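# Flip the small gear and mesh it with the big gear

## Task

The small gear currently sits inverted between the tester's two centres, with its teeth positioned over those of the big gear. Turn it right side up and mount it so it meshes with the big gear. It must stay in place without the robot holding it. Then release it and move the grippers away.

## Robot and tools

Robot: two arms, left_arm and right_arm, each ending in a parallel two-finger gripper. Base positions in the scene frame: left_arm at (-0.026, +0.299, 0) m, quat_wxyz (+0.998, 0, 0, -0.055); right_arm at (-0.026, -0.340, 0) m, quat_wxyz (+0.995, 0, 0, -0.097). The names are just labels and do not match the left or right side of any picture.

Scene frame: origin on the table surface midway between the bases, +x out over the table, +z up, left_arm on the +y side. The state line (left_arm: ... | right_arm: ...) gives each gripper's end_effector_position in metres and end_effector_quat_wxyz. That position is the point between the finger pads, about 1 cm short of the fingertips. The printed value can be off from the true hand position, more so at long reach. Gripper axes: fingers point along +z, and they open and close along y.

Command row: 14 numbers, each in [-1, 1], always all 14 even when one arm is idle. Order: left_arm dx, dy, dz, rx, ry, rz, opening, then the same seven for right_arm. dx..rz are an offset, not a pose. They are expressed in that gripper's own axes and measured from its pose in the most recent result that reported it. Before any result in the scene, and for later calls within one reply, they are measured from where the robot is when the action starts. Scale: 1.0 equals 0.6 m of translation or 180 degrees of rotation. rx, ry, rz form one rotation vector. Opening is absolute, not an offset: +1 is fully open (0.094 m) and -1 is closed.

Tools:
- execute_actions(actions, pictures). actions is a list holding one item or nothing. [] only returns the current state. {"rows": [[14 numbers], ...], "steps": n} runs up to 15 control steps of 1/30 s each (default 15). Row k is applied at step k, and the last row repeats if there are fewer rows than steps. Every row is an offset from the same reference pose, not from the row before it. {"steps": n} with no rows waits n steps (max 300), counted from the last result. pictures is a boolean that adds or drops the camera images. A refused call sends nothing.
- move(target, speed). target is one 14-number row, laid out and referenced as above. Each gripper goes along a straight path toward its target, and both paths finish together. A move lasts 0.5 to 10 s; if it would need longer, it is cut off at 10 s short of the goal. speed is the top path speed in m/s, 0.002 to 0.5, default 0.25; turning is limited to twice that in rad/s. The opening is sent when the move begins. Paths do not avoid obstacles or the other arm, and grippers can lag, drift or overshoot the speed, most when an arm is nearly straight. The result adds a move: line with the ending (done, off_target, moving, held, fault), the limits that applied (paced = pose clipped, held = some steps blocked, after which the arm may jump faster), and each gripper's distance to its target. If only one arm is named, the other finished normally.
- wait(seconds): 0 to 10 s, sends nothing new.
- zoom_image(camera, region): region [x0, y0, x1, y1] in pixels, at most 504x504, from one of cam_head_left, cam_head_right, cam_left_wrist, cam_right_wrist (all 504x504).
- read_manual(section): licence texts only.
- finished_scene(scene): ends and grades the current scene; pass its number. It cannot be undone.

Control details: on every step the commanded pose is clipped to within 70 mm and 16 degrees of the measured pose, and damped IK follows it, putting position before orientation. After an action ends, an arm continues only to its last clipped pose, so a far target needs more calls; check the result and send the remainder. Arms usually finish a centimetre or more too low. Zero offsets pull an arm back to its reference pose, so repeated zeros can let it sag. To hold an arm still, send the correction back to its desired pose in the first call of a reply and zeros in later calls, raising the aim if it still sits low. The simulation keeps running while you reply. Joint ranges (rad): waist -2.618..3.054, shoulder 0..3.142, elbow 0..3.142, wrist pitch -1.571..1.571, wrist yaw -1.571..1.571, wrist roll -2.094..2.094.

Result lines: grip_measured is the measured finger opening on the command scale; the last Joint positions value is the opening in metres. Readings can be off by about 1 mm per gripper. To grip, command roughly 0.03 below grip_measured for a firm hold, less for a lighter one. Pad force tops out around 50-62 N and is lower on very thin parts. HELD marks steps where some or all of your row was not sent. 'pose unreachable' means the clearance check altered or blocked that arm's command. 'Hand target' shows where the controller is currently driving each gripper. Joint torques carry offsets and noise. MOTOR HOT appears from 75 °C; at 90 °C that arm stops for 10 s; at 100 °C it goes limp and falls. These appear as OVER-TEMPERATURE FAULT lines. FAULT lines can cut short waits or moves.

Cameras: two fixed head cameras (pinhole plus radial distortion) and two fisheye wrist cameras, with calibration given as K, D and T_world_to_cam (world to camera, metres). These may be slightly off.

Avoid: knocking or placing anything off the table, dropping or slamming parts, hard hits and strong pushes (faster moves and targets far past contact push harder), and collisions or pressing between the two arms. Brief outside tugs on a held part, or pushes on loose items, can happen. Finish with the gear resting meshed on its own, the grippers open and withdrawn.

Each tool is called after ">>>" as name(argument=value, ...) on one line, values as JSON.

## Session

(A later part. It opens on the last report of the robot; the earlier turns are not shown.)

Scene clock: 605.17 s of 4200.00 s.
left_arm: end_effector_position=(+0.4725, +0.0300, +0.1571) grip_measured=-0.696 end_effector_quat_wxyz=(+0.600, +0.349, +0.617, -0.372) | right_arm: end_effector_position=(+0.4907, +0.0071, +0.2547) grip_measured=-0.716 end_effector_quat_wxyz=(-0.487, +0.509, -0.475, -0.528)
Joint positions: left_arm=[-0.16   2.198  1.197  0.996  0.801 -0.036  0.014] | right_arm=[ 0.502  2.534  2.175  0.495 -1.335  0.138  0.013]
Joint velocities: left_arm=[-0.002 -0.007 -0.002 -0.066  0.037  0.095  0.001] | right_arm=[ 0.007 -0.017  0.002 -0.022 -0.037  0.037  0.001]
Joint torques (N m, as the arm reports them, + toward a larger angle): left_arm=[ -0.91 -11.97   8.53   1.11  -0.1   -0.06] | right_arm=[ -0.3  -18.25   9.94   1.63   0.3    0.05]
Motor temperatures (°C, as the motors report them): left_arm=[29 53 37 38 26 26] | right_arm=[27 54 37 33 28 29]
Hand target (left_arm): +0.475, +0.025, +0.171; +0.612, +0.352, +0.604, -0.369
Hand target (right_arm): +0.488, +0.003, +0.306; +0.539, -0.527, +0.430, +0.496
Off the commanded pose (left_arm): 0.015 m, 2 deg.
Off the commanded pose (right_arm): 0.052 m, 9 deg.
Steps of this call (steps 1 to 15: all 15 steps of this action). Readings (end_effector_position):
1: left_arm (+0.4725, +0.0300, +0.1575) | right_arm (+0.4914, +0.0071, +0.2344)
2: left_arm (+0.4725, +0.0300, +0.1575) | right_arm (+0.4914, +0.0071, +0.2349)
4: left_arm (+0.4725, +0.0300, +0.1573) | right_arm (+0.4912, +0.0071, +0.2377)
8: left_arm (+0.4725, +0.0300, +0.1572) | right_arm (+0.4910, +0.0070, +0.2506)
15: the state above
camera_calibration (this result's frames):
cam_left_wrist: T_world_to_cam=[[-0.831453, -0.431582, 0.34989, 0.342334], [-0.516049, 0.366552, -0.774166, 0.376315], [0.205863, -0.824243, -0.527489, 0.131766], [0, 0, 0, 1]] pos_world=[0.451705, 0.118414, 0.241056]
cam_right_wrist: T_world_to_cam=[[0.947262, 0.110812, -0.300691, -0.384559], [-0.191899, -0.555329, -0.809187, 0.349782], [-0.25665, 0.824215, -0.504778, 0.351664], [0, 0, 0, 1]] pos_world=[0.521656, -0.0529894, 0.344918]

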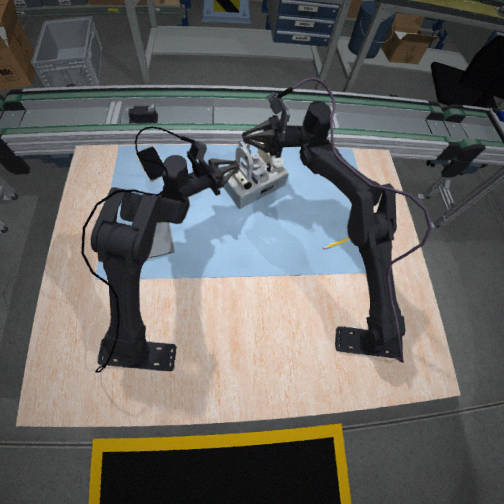

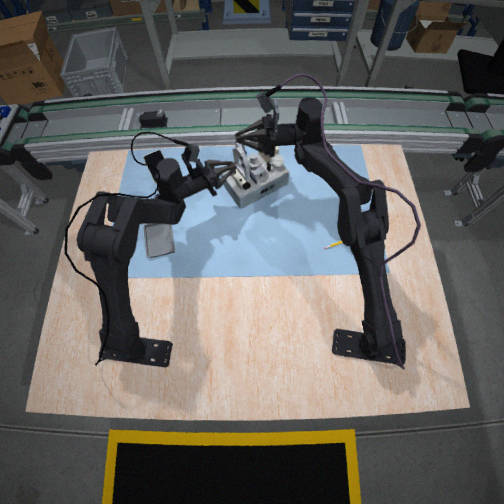

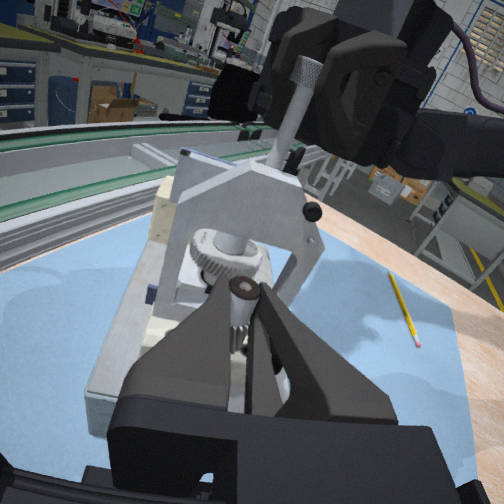

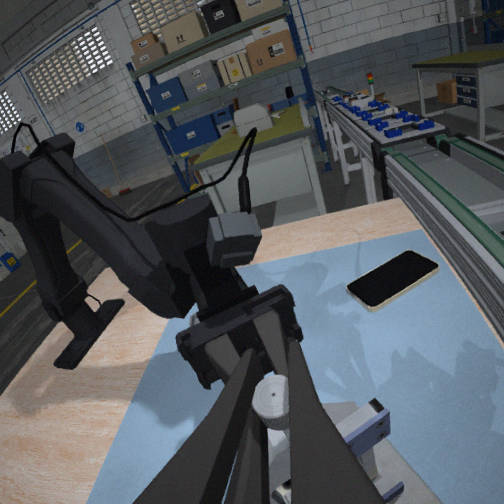

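>>> execute_actions(actions=[{"rows":[[-0.03,0.016,0.03,0,-0.01,0.02,-0.76,-0.087,0,0,0,-0.014,-0.045,-0.78]]}], pictures=false)

>>> execute_actions(actions=[{"rows":[[-0.028,0.008,0.03,0,-0.01,0.01,-0.76,-0.087,0,0,0,-0.014,-0.045,-0.78]]}])

Scene clock: 611.17 s of 4200.00 s.
left_arm: end_effector_position=(+0.4849, +0.0234, +0.1571) grip_measured=-0.696 end_effector_quat_wxyz=(+0.603, +0.357, +0.613, -0.366) | right_arm: end_effector_position=(+0.4906, +0.0072, +0.2540) grip_measured=-0.716 end_effector_quat_wxyz=(-0.481, +0.510, -0.474, -0.533)
Joint positions: left_arm=[-0.166  2.237  1.27   0.959  0.798 -0.013  0.014] | right_arm=[ 0.501  2.546  2.195  0.491 -1.348  0.15   0.013]
Joint velocities: left_arm=[ 0.007 -0.012 -0.007 -0.066 -0.007  0.037 -0.   ] | right_arm=[ 0.007 -0.007 -0.012 -0.051  0.037 -0.022  0.001]
Joint torques (N m, as the arm reports them, + toward a larger angle): left_arm=[ -0.72 -12.43   9.36   1.14  -0.12   0.08] | right_arm=[ -0.25 -18.42   9.84   1.66   0.25   0.15]
Motor temperatures (°C, as the motors report them): left_arm=[29 53 37 38 26 26] | right_arm=[27 55 38 34 28 29]
Hand target (left_arm): +0.489, +0.019, +0.175; +0.621, +0.363, +0.596, -0.358
Hand target (right_arm): +0.487, +0.004, +0.306; +0.533, -0.530, +0.428, +0.502
Off the commanded pose (left_arm): 0.019 m, 3 deg.
Off the commanded pose (right_arm): 0.053 m, 9 deg.
Steps of this call (steps 1 to 90: nothing new was sent; then 2.50 s passed at rest; steps 91 to 105: all 15 steps of this action). Readings (end_effector_position):
91: left_arm (+0.4739, +0.0293, +0.1572) | right_arm (+0.4906, +0.0072, +0.2547)
92: left_arm (+0.4774, +0.0278, +0.1582) | right_arm (+0.4907, +0.0072, +0.2544)
94: left_arm (+0.4828, +0.0252, +0.1596) | right_arm (+0.4907, +0.0071, +0.2540)
98: left_arm (+0.4850, +0.0236, +0.1592) | right_arm (+0.4906, +0.0072, +0.2540)
105: the state above

Scene clock: 611.67 s of 4200.00 s.
left_arm: end_effector_position=(+0.4920, +0.0133, +0.1553) grip_measured=-0.696 end_effector_quat_wxyz=(+0.600, +0.359, +0.613, -0.369) | right_arm: end_effector_position=(+0.4906, +0.0071, +0.2538) grip_measured=-0.716 end_effector_quat_wxyz=(-0.476, +0.512, -0.472, -0.538)
Joint positions: left_arm=[-0.181  2.27   1.327  0.931  0.79  -0.013  0.014] | right_arm=[ 0.5    2.563  2.222  0.491 -1.364  0.167  0.013]
Joint velocities: left_arm=[ 0.002  0.007 -0.012  0.037  0.037  0.007 -0.001] | right_arm=[ 0.027 -0.002  0.007 -0.022  0.007  0.037 -0.001]
Joint torques (N m, as the arm reports them, + toward a larger angle): left_arm=[ -0.51 -12.56   9.68   1.1   -0.09  -0.05] | right_arm=[ -0.25 -18.45   9.81   1.65   0.29   0.19]
Motor temperatures (°C, as the motors report them): left_arm=[29 53 37 38 26 26] | right_arm=[27 55 38 34 28 29]
Hand target (left_arm): +0.497, +0.011, +0.174; +0.618, +0.361, +0.597, -0.362
Hand target (right_arm): +0.487, +0.004, +0.305; +0.527, -0.531, +0.428, +0.507
Off the commanded pose (left_arm): 0.020 m, 3 deg.
Off the commanded pose (right_arm): 0.052 m, 9 deg.
Steps of this call (steps 1 to 15: all 15 steps of this action). Readings (end_effector_position):
1: left_arm (+0.4860, +0.0226, +0.1573) | right_arm (+0.4906, +0.0073, +0.2539)
2: left_arm (+0.4886, +0.0211, +0.1579) | right_arm (+0.4906, +0.0072, +0.2540)
4: left_arm (+0.4920, +0.0174, +0.1584) | right_arm (+0.4905, +0.0072, +0.2539)
8: left_arm (+0.4920, +0.0134, +0.1567) | right_arm (+0.4904, +0.0073, +0.2540)
15: the state above
camera_calibration (this result's frames):
cam_left_wrist: T_world_to_cam=[[-0.840817, -0.42717, 0.332496, 0.359226], [-0.501053, 0.381686, -0.776699, 0.383899], [0.204873, -0.819659, -0.534963, 0.114566], [0, 0, 0, 1]] pos_world=[0.470925, 0.100826, 0.240022]
cam_right_wrist: T_world_to_cam=[[0.939486, 0.136251, -0.314327, -0.377646], [-0.187852, -0.562395, -0.805247, 0.346127], [-0.286491, 0.815566, -0.502768, 0.365433], [0, 0, 0, 1]] pos_world=[0.524507, -0.0519197, 0.343742]

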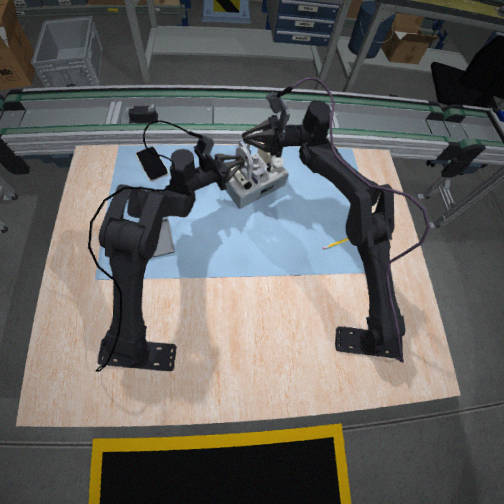

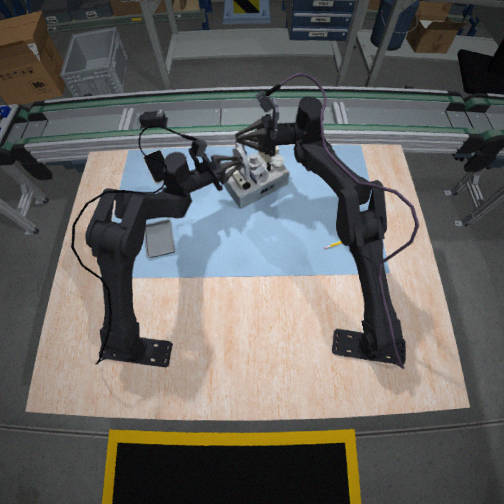

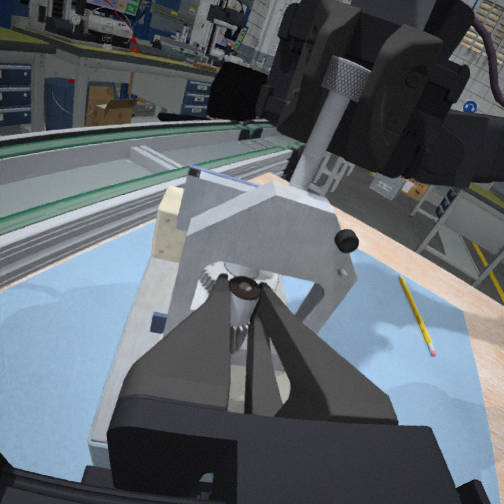

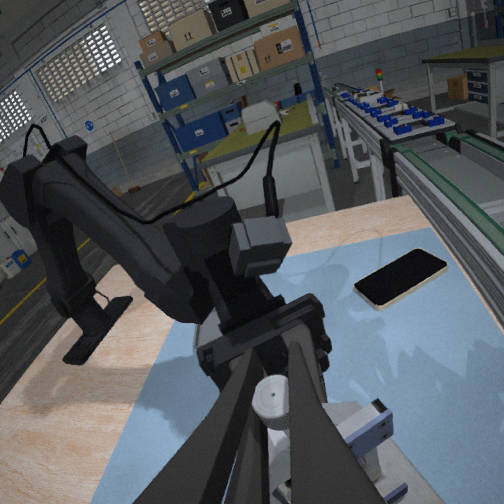

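>>> execute_actions(actions=[{"rows":[[-0.04,0.002,0.028,0,-0.012,0.014,-0.76,-0.09,0.004,0,0.004,-0.01,-0.05,-0.78]]}], pictures=false)

>>> execute_actions(actions=[{"rows":[[-0.032,0,0.024,0,-0.01,0.01,-0.76,-0.09,0.004,0,0.004,-0.01,-0.05,-0.78]]}])

>>> zoom_image(camera="cam_left_wrist", region=[170, 260, 320, 410])

Scene clock: 618.77 s of 4200.00 s.
left_arm: end_effector_position=(+0.4955, +0.0024, +0.1594) grip_measured=-0.696 end_effector_quat_wxyz=(+0.599, +0.361, +0.611, -0.371) | right_arm: end_effector_position=(+0.4906, +0.0072, +0.2521) grip_measured=-0.716 end_effector_quat_wxyz=(-0.476, +0.514, -0.471, -0.536)
Joint positions: left_arm=[-0.199  2.282  1.37   0.902  0.779 -0.013  0.014] | right_arm=[ 0.5    2.563  2.222  0.474 -1.365  0.147  0.013]
Joint velocities: left_arm=[-0.012 -0.002 -0.012 -0.022 -0.007 -0.007 -0.001] | right_arm=[ 0.007 -0.017 -0.002  0.007 -0.051 -0.037 -0.001]
Joint torques (N m, as the arm reports them, + toward a larger angle): left_arm=[ -0.62 -12.88   9.94   1.14  -0.13   0.08] | right_arm=[ -0.19 -19.63   9.49   1.49   0.25  -0.02]
Motor temperatures (°C, as the motors report them): left_arm=[29 54 38 38 26 26] | right_arm=[27 57 39 35 28 29]
Hand target (left_arm): +0.501, -0.000, +0.179; +0.619, +0.365, +0.594, -0.362
Hand target (right_arm): +0.485, +0.004, +0.307; +0.527, -0.536, +0.426, +0.504
Off the commanded pose (left_arm): 0.021 m, 3 deg.
Off the commanded pose (right_arm): 0.056 m, 9 deg.
Steps of this call (steps 1 to 90: nothing new was sent; then 3.60 s passed at rest; steps 91 to 105: all 15 steps of this action). Readings (end_effector_position):
91: left_arm (+0.4925, +0.0123, +0.1555) | right_arm (+0.4905, +0.0071, +0.2537)
92: left_arm (+0.4942, +0.0110, +0.1562) | right_arm (+0.4906, +0.0071, +0.2535)
94: left_arm (+0.4957, +0.0071, +0.1589) | right_arm (+0.4906, +0.0071, +0.2531)
98: left_arm (+0.4951, +0.0026, +0.1597) | right_arm (+0.4906, +0.0071, +0.2525)
105: the state above

Scene clock: 619.27 s of 4200.00 s.
left_arm: end_effector_position=(+0.4988, -0.0017, +0.1568) grip_measured=-0.696 end_effector_quat_wxyz=(+0.596, +0.359, +0.615, -0.371) | right_arm: end_effector_position=(+0.4907, +0.0072, +0.2507) grip_measured=-0.716 end_effector_quat_wxyz=(-0.476, +0.516, -0.471, -0.535)
Joint positions: left_arm=[-0.207  2.295  1.393  0.881  0.769 -0.013  0.014] | right_arm=[ 0.5    2.563  2.222  0.462 -1.366  0.131  0.013]
Joint velocities: left_arm=[-0.002 -0.012 -0.002  0.022 -0.007  0.037 -0.   ] | right_arm=[-0.012 -0.022  0.007  0.007 -0.007 -0.022 -0.001]
Joint torques (N m, as the arm reports them, + toward a larger angle): left_arm=[ -1.58 -13.23  10.02   1.15  -0.07   0.02] | right_arm=[ -0.17 -19.7    9.35   1.5    0.24  -0.06]
Motor temperatures (°C, as the motors report them): left_arm=[29 54 38 38 26 26] | right_arm=[27 57 39 35 28 29]
Hand target (left_arm): +0.501, -0.010, +0.178; +0.614, +0.365, +0.596, -0.367
Hand target (right_arm): +0.485, +0.004, +0.305; +0.527, -0.538, +0.426, +0.502
Off the commanded pose (left_arm): 0.024 m, 3 deg.
Off the commanded pose (right_arm): 0.055 m, 9 deg.
Steps of this call (steps 1 to 15: all 15 steps of this action). Readings (end_effector_position):
1: left_arm (+0.4958, +0.0017, +0.1596) | right_arm (+0.4906, +0.0072, +0.2519)
2: left_arm (+0.4966, +0.0006, +0.1589) | right_arm (+0.4907, +0.0072, +0.2518)
4: left_arm (+0.4980, -0.0014, +0.1576) | right_arm (+0.4906, +0.0072, +0.2514)
8: left_arm (+0.4988, -0.0017, +0.1569) | right_arm (+0.4906, +0.0072, +0.2510)
15: the state above
camera_calibration (this result's frames):
cam_left_wrist: T_world_to_cam=[[-0.839748, -0.424391, 0.338696, 0.356491], [-0.506254, 0.386461, -0.770944, 0.395956], [0.196289, -0.818865, -0.53938, 0.106693], [0, 0, 0, 1]] pos_world=[0.478875, 0.0856376, 0.242066]
cam_right_wrist: T_world_to_cam=[[0.941769, 0.135404, -0.307795, -0.381462], [-0.181127, -0.566934, -0.803603, 0.339973], [-0.283311, 0.812558, -0.509396, 0.363912], [0, 0, 0, 1]] pos_world=[0.523927, -0.0513059, 0.341167]

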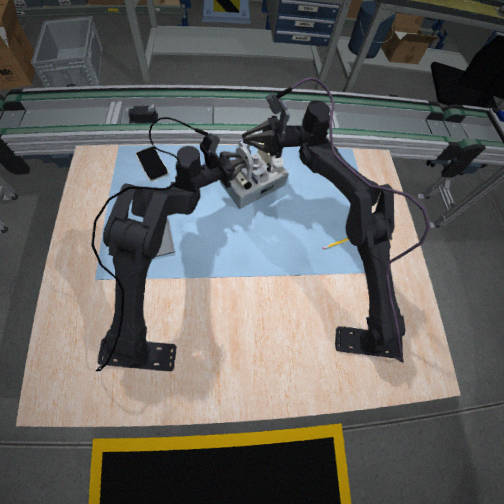

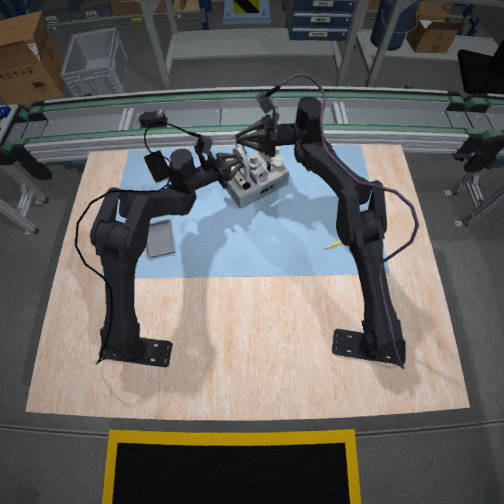

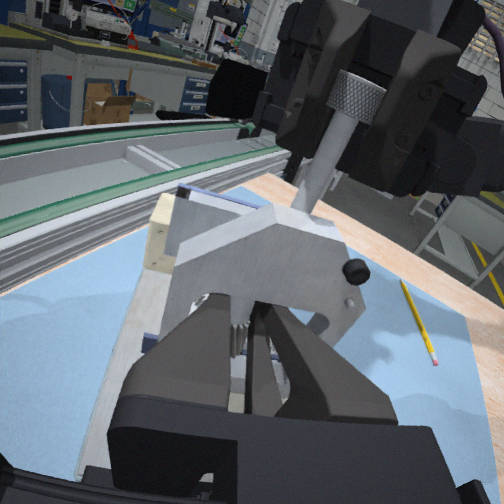

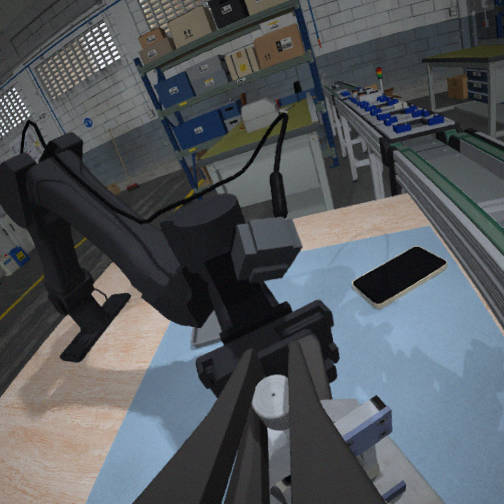

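Region (170, 260, 320, 410) of cam_left_wrist's 504x504 image, scaled by 3.360, with more detail than that image has.

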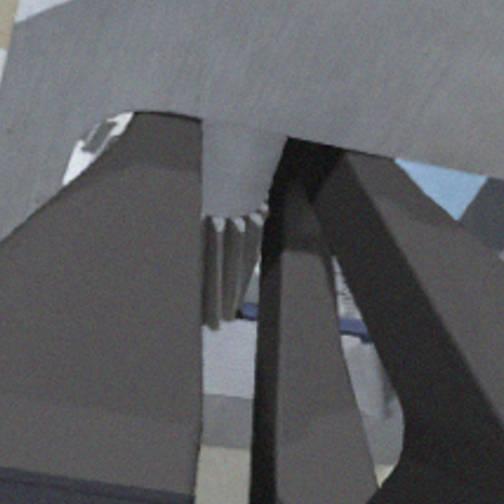

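Fingers on lintel; go lower while pushing.

>>> execute_actions(actions=[{"rows":[[-0.022,-0.004,0.02,0,-0.014,0.018,-0.76,-0.092,0.004,0,0,-0.014,-0.047,-0.78]]}])

>>> zoom_image(camera="cam_left_wrist", region=[170, 260, 320, 410])

Scene clock: 625.53 s of 4200.00 s.
left_arm: end_effector_position=(+0.5000, -0.0022, +0.1560) grip_measured=-0.696 end_effector_quat_wxyz=(+0.604, +0.362, +0.608, -0.366) | right_arm: end_effector_position=(+0.4904, +0.0073, +0.2520) grip_measured=-0.716 end_effector_quat_wxyz=(-0.473, +0.515, -0.471, -0.538)
Joint positions: left_arm=[-0.208  2.309  1.394  0.912  0.764 -0.007  0.014] | right_arm=[ 0.5    2.567  2.234  0.46  -1.371  0.145  0.013]
Joint velocities: left_arm=[-0.007 -0.007 -0.012  0.066 -0.022 -0.037 -0.001] | right_arm=[ 0.012 -0.012 -0.002 -0.051 -0.022  0.022  0.001]
Joint torques (N m, as the arm reports them, + toward a larger angle): left_arm=[ -2.08 -12.32   9.73   1.11  -0.19   0.08] | right_arm=[ -0.18 -18.66   9.91   1.69   0.18   0.15]
Motor temperatures (°C, as the motors report them): left_arm=[29 54 39 39 26 26] | right_arm=[27 58 39 35 28 29]
Hand target (left_arm): +0.502, -0.013, +0.170; +0.619, +0.368, +0.592, -0.361
Hand target (right_arm): +0.485, +0.004, +0.305; -0.523, +0.539, -0.423, -0.507
Off the commanded pose (left_arm): 0.018 m, 3 deg.
Off the commanded pose (right_arm): 0.054 m, 9 deg.
Steps of this call (steps 1 to 90: nothing new was sent; then 2.77 s passed at rest; steps 91 to 105: all 15 steps of this action). Readings (end_effector_position):
91: left_arm (+0.4989, -0.0019, +0.1561) | right_arm (+0.4905, +0.0072, +0.2512)
92: left_arm (+0.4995, -0.0019, +0.1559) | right_arm (+0.4905, +0.0072, +0.2513)
94: left_arm (+0.4999, -0.0021, +0.1559) | right_arm (+0.4905, +0.0073, +0.2517)
98: left_arm (+0.5000, -0.0022, +0.1561) | right_arm (+0.4905, +0.0073, +0.2521)
105: the state above
camera_calibration (this result's frames):
cam_left_wrist: T_world_to_cam=[[-0.845909, -0.426469, 0.320254, 0.363563], [-0.489384, 0.382, -0.783951, 0.389686], [0.211994, -0.819878, -0.531844, 0.0966097], [0, 0, 0, 1]] pos_world=[0.477767, 0.0853963, 0.240444]
cam_right_wrist: T_world_to_cam=[[0.938734, 0.140637, -0.314643, -0.377686], [-0.183756, -0.568122, -0.802167, 0.342016], [-0.29157, 0.810838, -0.507473, 0.368002], [0, 0, 0, 1]] pos_world=[0.524692, -0.0509667, 0.342268]

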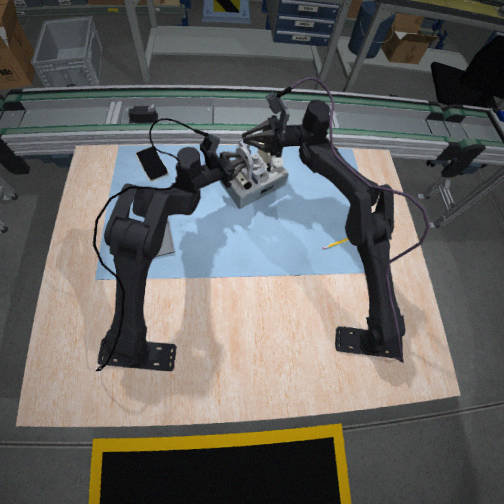

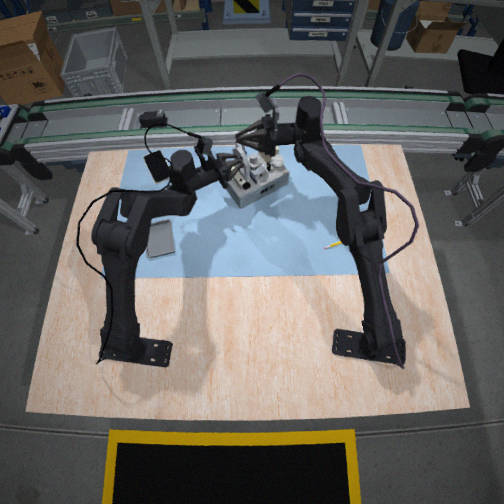

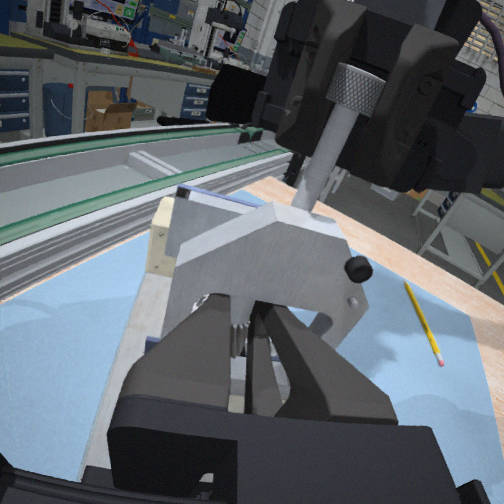

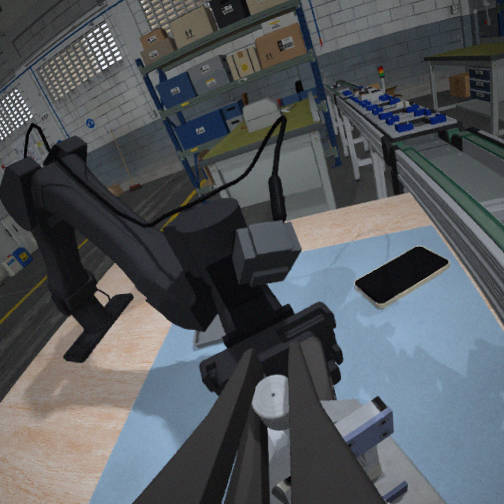

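Region (170, 260, 320, 410) of cam_left_wrist's 504x504 image, scaled by 3.360, with more detail than that image has.

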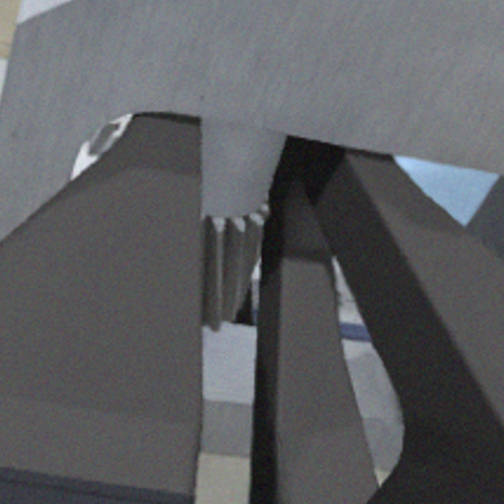

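>>> execute_actions(actions=[{"rows":[[-0.004,-0.008,0.012,0,-0.004,0.008,-0.76,-0.088,0.004,0,0,-0.013,-0.047,-0.78]]}], pictures=false)

>>> execute_actions(actions=[{"rows":[[-0.0,-0.008,0.014,0,-0.004,0.008,-0.76,-0.088,0.004,0,0,-0.013,-0.047,-0.78]]}])

>>> zoom_image(camera="cam_left_wrist", region=[170, 260, 320, 410])

Scene clock: 632.87 s of 4200.00 s.
left_arm: end_effector_position=(+0.5000, -0.0022, +0.1562) grip_measured=-0.696 end_effector_quat_wxyz=(+0.605, +0.362, +0.608, -0.366) | right_arm: end_effector_position=(+0.4904, +0.0073, +0.2520) grip_measured=-0.716 end_effector_quat_wxyz=(-0.472, +0.515, -0.472, -0.538)
Joint positions: left_arm=[-0.208  2.309  1.394  0.914  0.764 -0.006  0.014] | right_arm=[ 0.5    2.567  2.234  0.46  -1.372  0.147  0.013]
Joint velocities: left_arm=[-0.007 -0.007  0.002 -0.037 -0.066  0.022  0.001] | right_arm=[-0.027  0.007  0.007  0.022 -0.007 -0.051 -0.001]
Joint torques (N m, as the arm reports them, + toward a larger angle): left_arm=[ -1.95 -12.02   7.38   1.24  -0.18   0.12] | right_arm=[ -0.2  -18.12  10.54   1.64   0.13   0.2 ]
Motor temperatures (°C, as the motors report them): left_arm=[29 54 39 39 26 26] | right_arm=[27 59 39 35 28 29]
Hand target (left_arm): +0.499, -0.011, +0.159; +0.613, +0.367, +0.600, -0.361
Hand target (right_arm): +0.485, +0.004, +0.304; -0.520, +0.539, -0.424, -0.510
Off the commanded pose (left_arm): 0.009 m, 2 deg.
Off the commanded pose (right_arm): 0.053 m, 9 deg.
Steps of this call (steps 1 to 90: nothing new was sent; then 3.83 s passed at rest; steps 91 to 105: all 15 steps of this action). Readings (end_effector_position):
91: left_arm (+0.5000, -0.0022, +0.1562) | right_arm (+0.4904, +0.0073, +0.2520)
92: left_arm (+0.5000, -0.0022, +0.1562) | right_arm (+0.4904, +0.0073, +0.2520)
94: left_arm (+0.5000, -0.0022, +0.1562) | right_arm (+0.4904, +0.0073, +0.2520)
98: left_arm (+0.5000, -0.0022, +0.1562) | right_arm (+0.4904, +0.0073, +0.2520)
105: the state above

Scene clock: 633.37 s of 4200.00 s.
left_arm: end_effector_position=(+0.5003, -0.0023, +0.1557) grip_measured=-0.696 end_effector_quat_wxyz=(+0.610, +0.363, +0.603, -0.364) | right_arm: end_effector_position=(+0.4904, +0.0073, +0.2520) grip_measured=-0.716 end_effector_quat_wxyz=(-0.472, +0.514, -0.472, -0.539)
Joint positions: left_arm=[-0.208  2.317  1.394  0.935  0.764 -0.005  0.014] | right_arm=[ 0.5    2.567  2.234  0.46  -1.372  0.149  0.013]
Joint velocities: left_arm=[-0.007 -0.022 -0.002  0.051  0.037 -0.022 -0.   ] | right_arm=[-0.002  0.007  0.002  0.007 -0.051  0.007 -0.001]
Joint torques (N m, as the arm reports them, + toward a larger angle): left_arm=[ -2.05 -11.74   7.89   1.01  -0.2    0.11] | right_arm=[ -0.21 -18.05  10.6    1.63   0.13   0.21]
Motor temperatures (°C, as the motors report them): left_arm=[29 54 39 39 26 26] | right_arm=[27 59 40 35 28 29]
Hand target (left_arm): +0.500, -0.012, +0.156; +0.613, +0.367, +0.599, -0.361
Hand target (right_arm): +0.485, +0.004, +0.304; -0.519, +0.538, -0.425, -0.510
Off the commanded pose (left_arm): 0.010 m, 1 deg.
Off the commanded pose (right_arm): 0.053 m, 9 deg.
Steps of this call (steps 1 to 15: all 15 steps of this action). Readings (end_effector_position):
1: left_arm (+0.5001, -0.0022, +0.1556) | right_arm (+0.4904, +0.0073, +0.2520)
2: left_arm (+0.5001, -0.0022, +0.1557) | right_arm (+0.4904, +0.0073, +0.2520)
4: left_arm (+0.5002, -0.0023, +0.1555) | right_arm (+0.4904, +0.0073, +0.2520)
8: left_arm (+0.5003, -0.0023, +0.1557) | right_arm (+0.4904, +0.0073, +0.2520)
15: the state above
camera_calibration (this result's frames):
cam_left_wrist: T_world_to_cam=[[-0.850869, -0.425392, 0.308325, 0.368184], [-0.476937, 0.379276, -0.792894, 0.384813], [0.22035, -0.8217, -0.525599, 0.0911807], [0, 0, 0, 1]] pos_world=[0.476716, 0.0855949, 0.23952]
cam_right_wrist: T_world_to_cam=[[0.937472, 0.140936, -0.318251, -0.3761], [-0.186514, -0.568579, -0.801206, 0.343106], [-0.293869, 0.810466, -0.50674, 0.368929], [0, 0, 0, 1]] pos_world=[0.524994, -0.050916, 0.342156]

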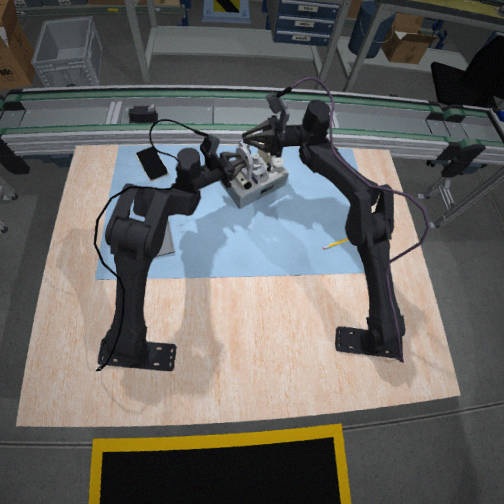

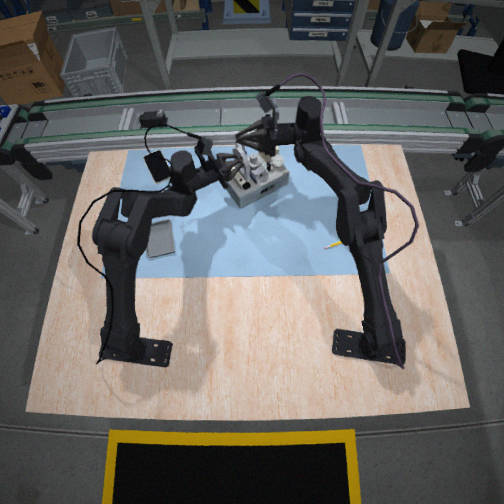

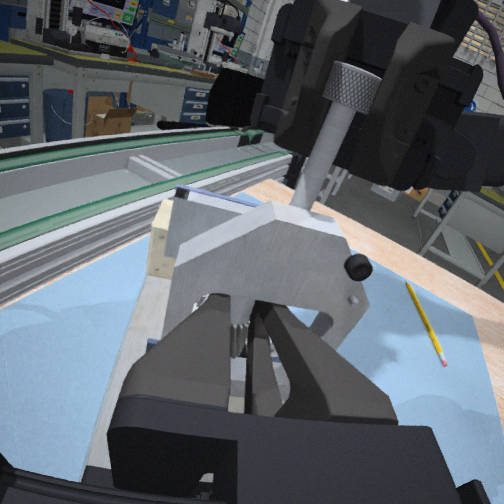

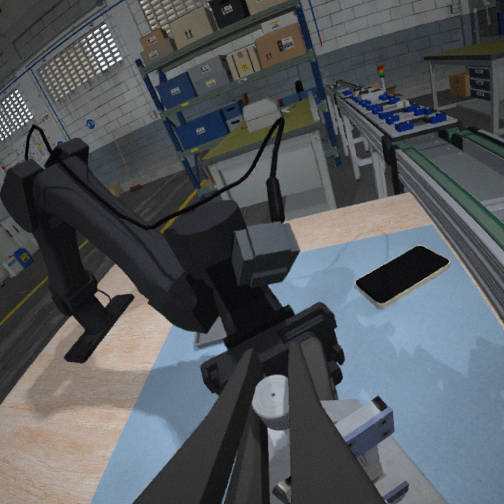

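Region (170, 260, 320, 410) of cam_left_wrist's 504x504 image, scaled by 3.360, with more detail than that image has.

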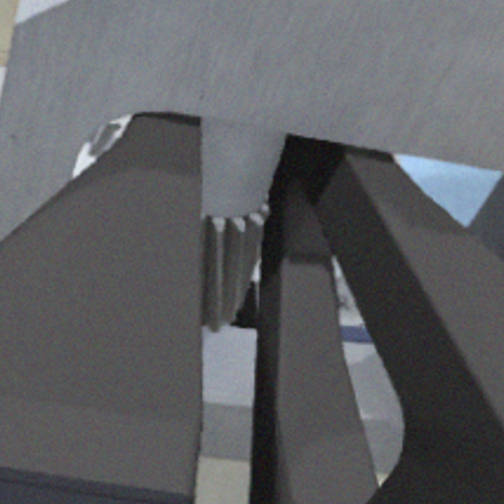

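>>> execute_actions(actions=[{"rows":[[0.012,-0.012,0.016,0.004,0.004,0.004,-0.76,-0.088,0.004,0,0,-0.013,-0.047,-0.78]]}])

>>> zoom_image(camera="cam_left_wrist", region=[170, 260, 320, 410])

Scene clock: 638.23 s of 4200.00 s.
left_arm: end_effector_position=(+0.5004, -0.0023, +0.1553) grip_measured=-0.696 end_effector_quat_wxyz=(+0.612, +0.366, +0.600, -0.362) | right_arm: end_effector_position=(+0.4904, +0.0073, +0.2523) grip_measured=-0.716 end_effector_quat_wxyz=(-0.470, +0.516, -0.470, -0.540)
Joint positions: left_arm=[-0.208  2.32   1.394  0.943  0.764  0.001  0.014] | right_arm=[ 0.5    2.576  2.249  0.46  -1.379  0.155  0.013]
Joint velocities: left_arm=[-0.012 -0.007 -0.007  0.022 -0.051  0.051 -0.   ] | right_arm=[-0.007  0.012 -0.012 -0.037  0.066  0.022  0.   ]
Joint torques (N m, as the arm reports them, + toward a larger angle): left_arm=[ -2.33 -11.44   8.15   0.89  -0.14   0.18] | right_arm=[ -0.18 -18.61   9.88   1.65   0.2    0.17]
Motor temperatures (°C, as the motors report them): left_arm=[29 54 39 39 26 26] | right_arm=[27 59 40 35 28 29]
Hand target (left_arm): +0.498, -0.014, +0.149; +0.606, +0.373, +0.602, -0.362
Hand target (right_arm): +0.485, +0.004, +0.304; -0.518, +0.538, -0.425, -0.511
Off the commanded pose (left_arm): 0.014 m, 1 deg.
Off the commanded pose (right_arm): 0.053 m, 9 deg.
Steps of this call (steps 1 to 90: nothing new was sent; then 1.37 s passed at rest; steps 91 to 105: all 15 steps of this action). Readings (end_effector_position):
91: left_arm (+0.5004, -0.0023, +0.1552) | right_arm (+0.4904, +0.0073, +0.2522)
92: left_arm (+0.5003, -0.0023, +0.1552) | right_arm (+0.4905, +0.0072, +0.2523)
94: left_arm (+0.5003, -0.0023, +0.1553) | right_arm (+0.4904, +0.0073, +0.2523)
98: left_arm (+0.5004, -0.0023, +0.1552) | right_arm (+0.4904, +0.0073, +0.2524)
105: the state above
camera_calibration (this result's frames):
cam_left_wrist: T_world_to_cam=[[-0.853854, -0.425596, 0.299669, 0.371167], [-0.469364, 0.38067, -0.796736, 0.381309], [0.225013, -0.82095, -0.524796, 0.0884245], [0, 0, 0, 1]] pos_world=[0.475999, 0.0854066, 0.23898]
cam_right_wrist: T_world_to_cam=[[0.936424, 0.147909, -0.318172, -0.375566], [-0.1823, -0.569709, -0.801373, 0.34132], [-0.299795, 0.808427, -0.506526, 0.3719], [0, 0, 0, 1]] pos_world=[0.525406, -0.0506513, 0.342407]

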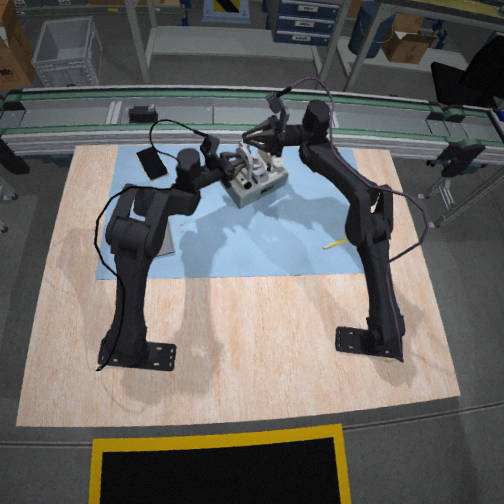

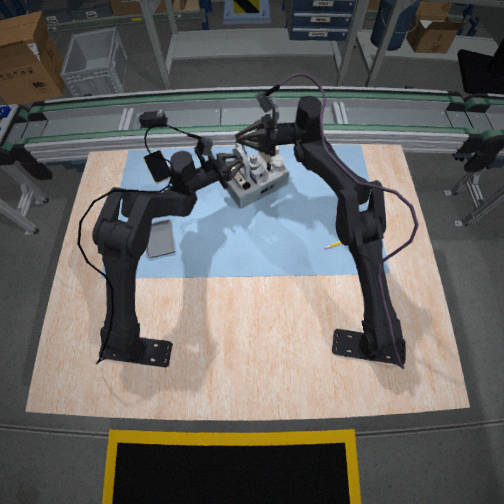

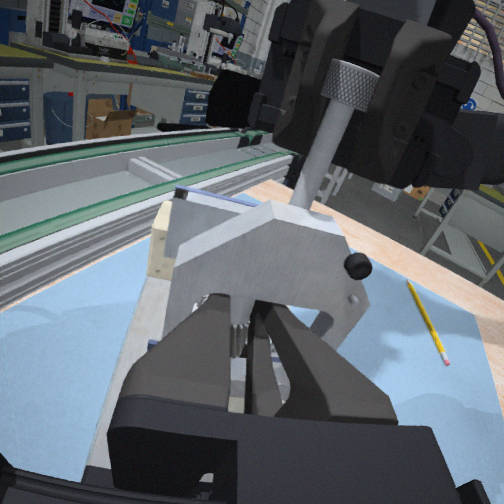

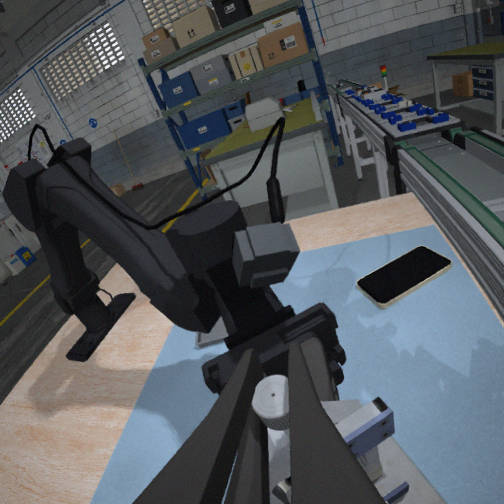

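Region (170, 260, 320, 410) of cam_left_wrist's 504x504 image, scaled by 3.360, with more detail than that image has.

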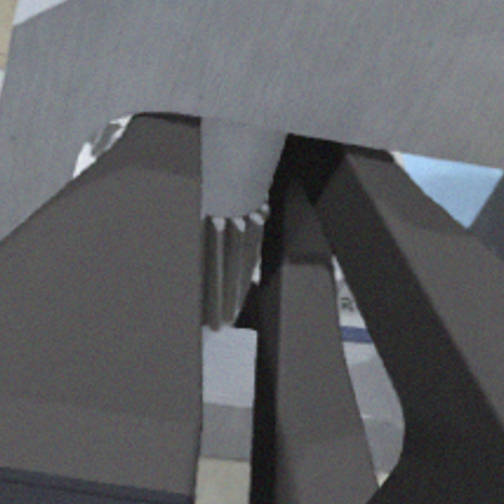

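Solid; maybe seated. Lower knob to gauge (seated ≈0.2386).

>>> execute_actions(actions=[{"rows":[[0,-0.004,0.008,0,0,0,-0.76,-0.075,0.004,0,0,-0.012,-0.04,-0.78],[0,-0.004,0.008,0,0,0,-0.76,-0.065,0.004,0,0,-0.012,-0.035,-0.78],[0,-0.004,0.008,0,0,0,-0.76,-0.055,0.004,0,0,-0.012,-0.03,-0.78],[0,-0.004,0.008,0,0,0,-0.76,-0.05,0.004,0,0,-0.012,-0.03,-0.78],[0,-0.004,0.008,0,0,0,-0.76,-0.04,0.004,0,0,-0.01,-0.025,-0.78]]}], pictures=false)

>>> execute_actions(actions=[{"rows":[[0,-0.004,0.008,0,0,0,-0.76,-0.02,0.002,0,0,0,-0.01,-0.78]]}], pictures=false)

>>> execute_actions(actions=[{"rows":[[0,-0.004,0.008,0,0,0,-0.76,-0.01,0,0,0,0,0,-0.78]]}])

Scene clock: 648.03 s of 4200.00 s.
left_arm: end_effector_position=(+0.5003, -0.0023, +0.1557) grip_measured=-0.696 end_effector_quat_wxyz=(+0.612, +0.365, +0.600, -0.363) | right_arm: end_effector_position=(+0.4904, +0.0074, +0.2470) grip_measured=-0.716 end_effector_quat_wxyz=(-0.467, +0.516, -0.468, -0.545)
Joint positions: left_arm=[-0.208  2.32   1.394  0.945  0.764 -0.001  0.014] | right_arm=[ 0.499  2.592  2.249  0.503 -1.388  0.186  0.013]
Joint velocities: left_arm=[ 0.007 -0.007 -0.027  0.022  0.022  0.022 -0.   ] | right_arm=[ 0.012  0.007 -0.007  0.095 -0.081  0.051 -0.001]
Joint torques (N m, as the arm reports them, + toward a larger angle): left_arm=[ -0.98 -12.14   7.65   1.01  -0.15   0.03] | right_arm=[ -0.04 -18.08   6.48   1.56   0.25   0.23]
Motor temperatures (°C, as the motors report them): left_arm=[29 53 39 39 26 26] | right_arm=[27 59 40 36 28 29]
Hand target (left_arm): +0.500, -0.008, +0.155; +0.612, +0.366, +0.600, -0.362
Hand target (right_arm): +0.487, +0.006, +0.276; -0.497, +0.527, -0.443, -0.528
Off the commanded pose (left_arm): 0.005 m, 0 deg.
Off the commanded pose (right_arm): 0.029 m, 5 deg.
Steps of this call (steps 1 to 90: nothing new was sent; then 6.30 s passed at rest; steps 91 to 105: all 15 steps of this action). Readings (end_effector_position):
91: left_arm (+0.5004, -0.0023, +0.1555) | right_arm (+0.4904, +0.0074, +0.2517)
92: left_arm (+0.5003, -0.0023, +0.1557) | right_arm (+0.4904, +0.0074, +0.2513)
94: left_arm (+0.5003, -0.0023, +0.1557) | right_arm (+0.4904, +0.0075, +0.2500)
98: left_arm (+0.5003, -0.0023, +0.1557) | right_arm (+0.4904, +0.0074, +0.2470)
105: the state above

Scene clock: 648.53 s of 4200.00 s.
left_arm: end_effector_position=(+0.5003, -0.0023, +0.1557) grip_measured=-0.696 end_effector_quat_wxyz=(+0.612, +0.365, +0.600, -0.363) | right_arm: end_effector_position=(+0.4906, +0.0075, +0.2438) grip_measured=-0.716 end_effector_quat_wxyz=(-0.467, +0.519, -0.468, -0.543)
Joint positions: left_arm=[-0.208  2.32   1.394  0.945  0.764 -0.001  0.014] | right_arm=[ 0.499  2.594  2.249  0.484 -1.39   0.16   0.013]
Joint velocities: left_arm=[-0.002 -0.007  0.002 -0.051 -0.022 -0.022 -0.   ] | right_arm=[-0.017 -0.012 -0.002  0.007 -0.022  0.022  0.   ]
Joint torques (N m, as the arm reports them, + toward a larger angle): left_arm=[ -1.05 -12.34   7.62   1.03  -0.09  -0.04] | right_arm=[ -0.07 -16.76   6.75   1.01   0.1   -0.03]
Motor temperatures (°C, as the motors report them): left_arm=[29 53 39 39 26 26] | right_arm=[27 59 40 36 28 29]
Hand target (left_arm): +0.500, -0.008, +0.156; +0.612, +0.365, +0.600, -0.363
Hand target (right_arm): +0.489, +0.007, +0.259; -0.475, +0.523, -0.460, -0.538
Off the commanded pose (left_arm): 0.005 m, 0 deg.
Off the commanded pose (right_arm): 0.015 m, 2 deg.
Steps of this call (steps 1 to 15: all 15 steps of this action). Readings (end_effector_position):
1: left_arm (+0.5003, -0.0023, +0.1557) | right_arm (+0.4905, +0.0075, +0.2456)
2: left_arm (+0.5003, -0.0023, +0.1557) | right_arm (+0.4905, +0.0075, +0.2449)
4: left_arm (+0.5003, -0.0023, +0.1557) | right_arm (+0.4905, +0.0075, +0.2441)
8: left_arm (+0.5003, -0.0023, +0.1557) | right_arm (+0.4906, +0.0075, +0.2439)
15: the state above

Scene clock: 649.03 s of 4200.00 s.
left_arm: end_effector_position=(+0.5003, -0.0023, +0.1557) grip_measured=-0.696 end_effector_quat_wxyz=(+0.612, +0.365, +0.600, -0.363) | right_arm: end_effector_position=(+0.4906, +0.0075, +0.2437) grip_measured=-0.716 end_effector_quat_wxyz=(-0.467, +0.518, -0.468, -0.543)
Joint positions: left_arm=[-0.208  2.32   1.394  0.945  0.764 -0.001  0.014] | right_arm=[ 0.499  2.594  2.249  0.483 -1.39   0.16   0.013]
Joint velocities: left_arm=[ 0.002 -0.012 -0.002 -0.051  0.095 -0.022 -0.001] | right_arm=[-0.002  0.012  0.002  0.037  0.007  0.037 -0.001]
Joint torques (N m, as the arm reports them, + toward a larger angle): left_arm=[ -1.19 -12.16   7.53   1.04  -0.09   0.07] | right_arm=[ -0.06 -15.65   6.47   0.99   0.08   0.05]
Motor temperatures (°C, as the motors report them): left_arm=[29 53 39 39 26 26] | right_arm=[27 59 40 36 28 29]
Hand target (left_arm): +0.500, -0.008, +0.156; +0.612, +0.365, +0.600, -0.363
Hand target (right_arm): +0.491, +0.007, +0.250; -0.467, +0.518, -0.468, -0.543
Off the commanded pose (left_arm): 0.005 m, 0 deg.
Off the commanded pose (right_arm): 0.006 m, 0 deg.
Steps of this call (steps 1 to 15: all 15 steps of this action). Readings (end_effector_position):
1: left_arm (+0.5003, -0.0023, +0.1557) | right_arm (+0.4906, +0.0075, +0.2438)
2: left_arm (+0.5003, -0.0023, +0.1557) | right_arm (+0.4906, +0.0075, +0.2438)
4: left_arm (+0.5003, -0.0023, +0.1557) | right_arm (+0.4906, +0.0075, +0.2437)
8: left_arm (+0.5003, -0.0023, +0.1557) | right_arm (+0.4906, +0.0075, +0.2437)
15: the state above
camera_calibration (this result's frames):
cam_left_wrist: T_world_to_cam=[[-0.853814, -0.424976, 0.300662, 0.370852], [-0.469497, 0.379116, -0.797398, 0.381834], [0.224889, -0.821989, -0.523219, 0.0884811], [0, 0, 0, 1]] pos_world=[0.47601, 0.0855744, 0.239267]
cam_right_wrist: T_world_to_cam=[[0.934694, 0.157341, -0.318734, -0.377599], [-0.176792, -0.572137, -0.800877, 0.331837], [-0.30837, 0.804924, -0.506956, 0.371824], [0, 0, 0, 1]] pos_world=[0.526265, -0.0500221, 0.333906]

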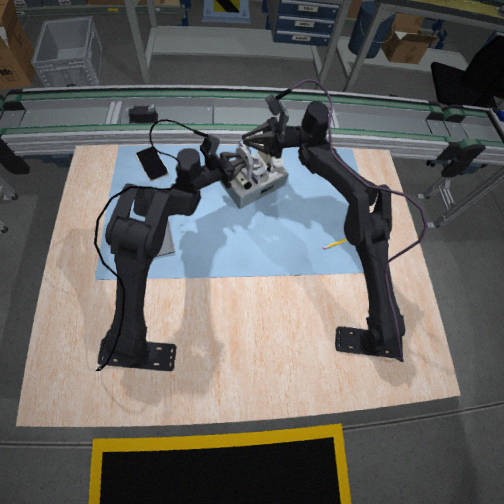

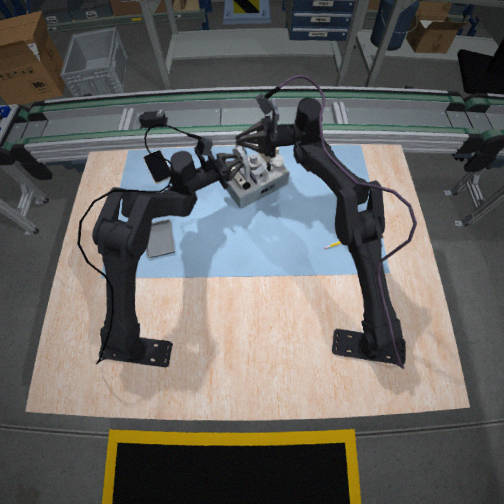

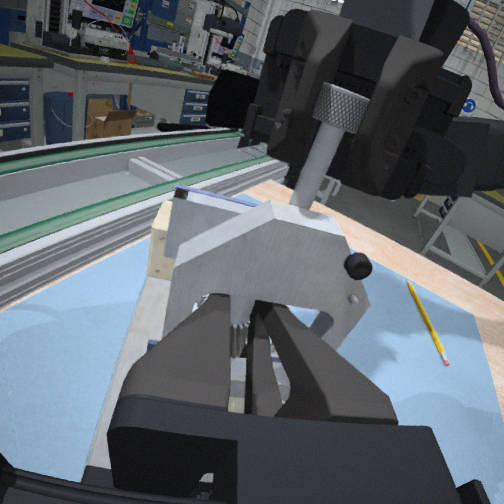

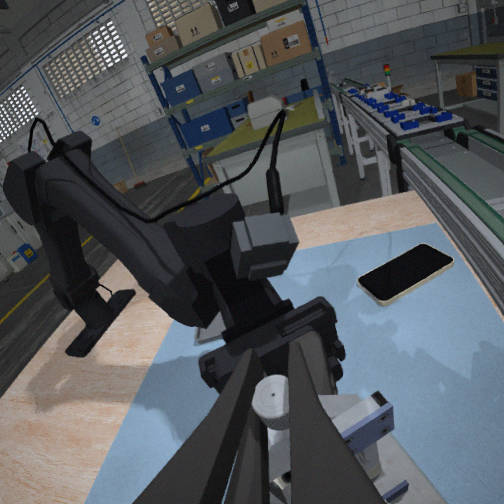

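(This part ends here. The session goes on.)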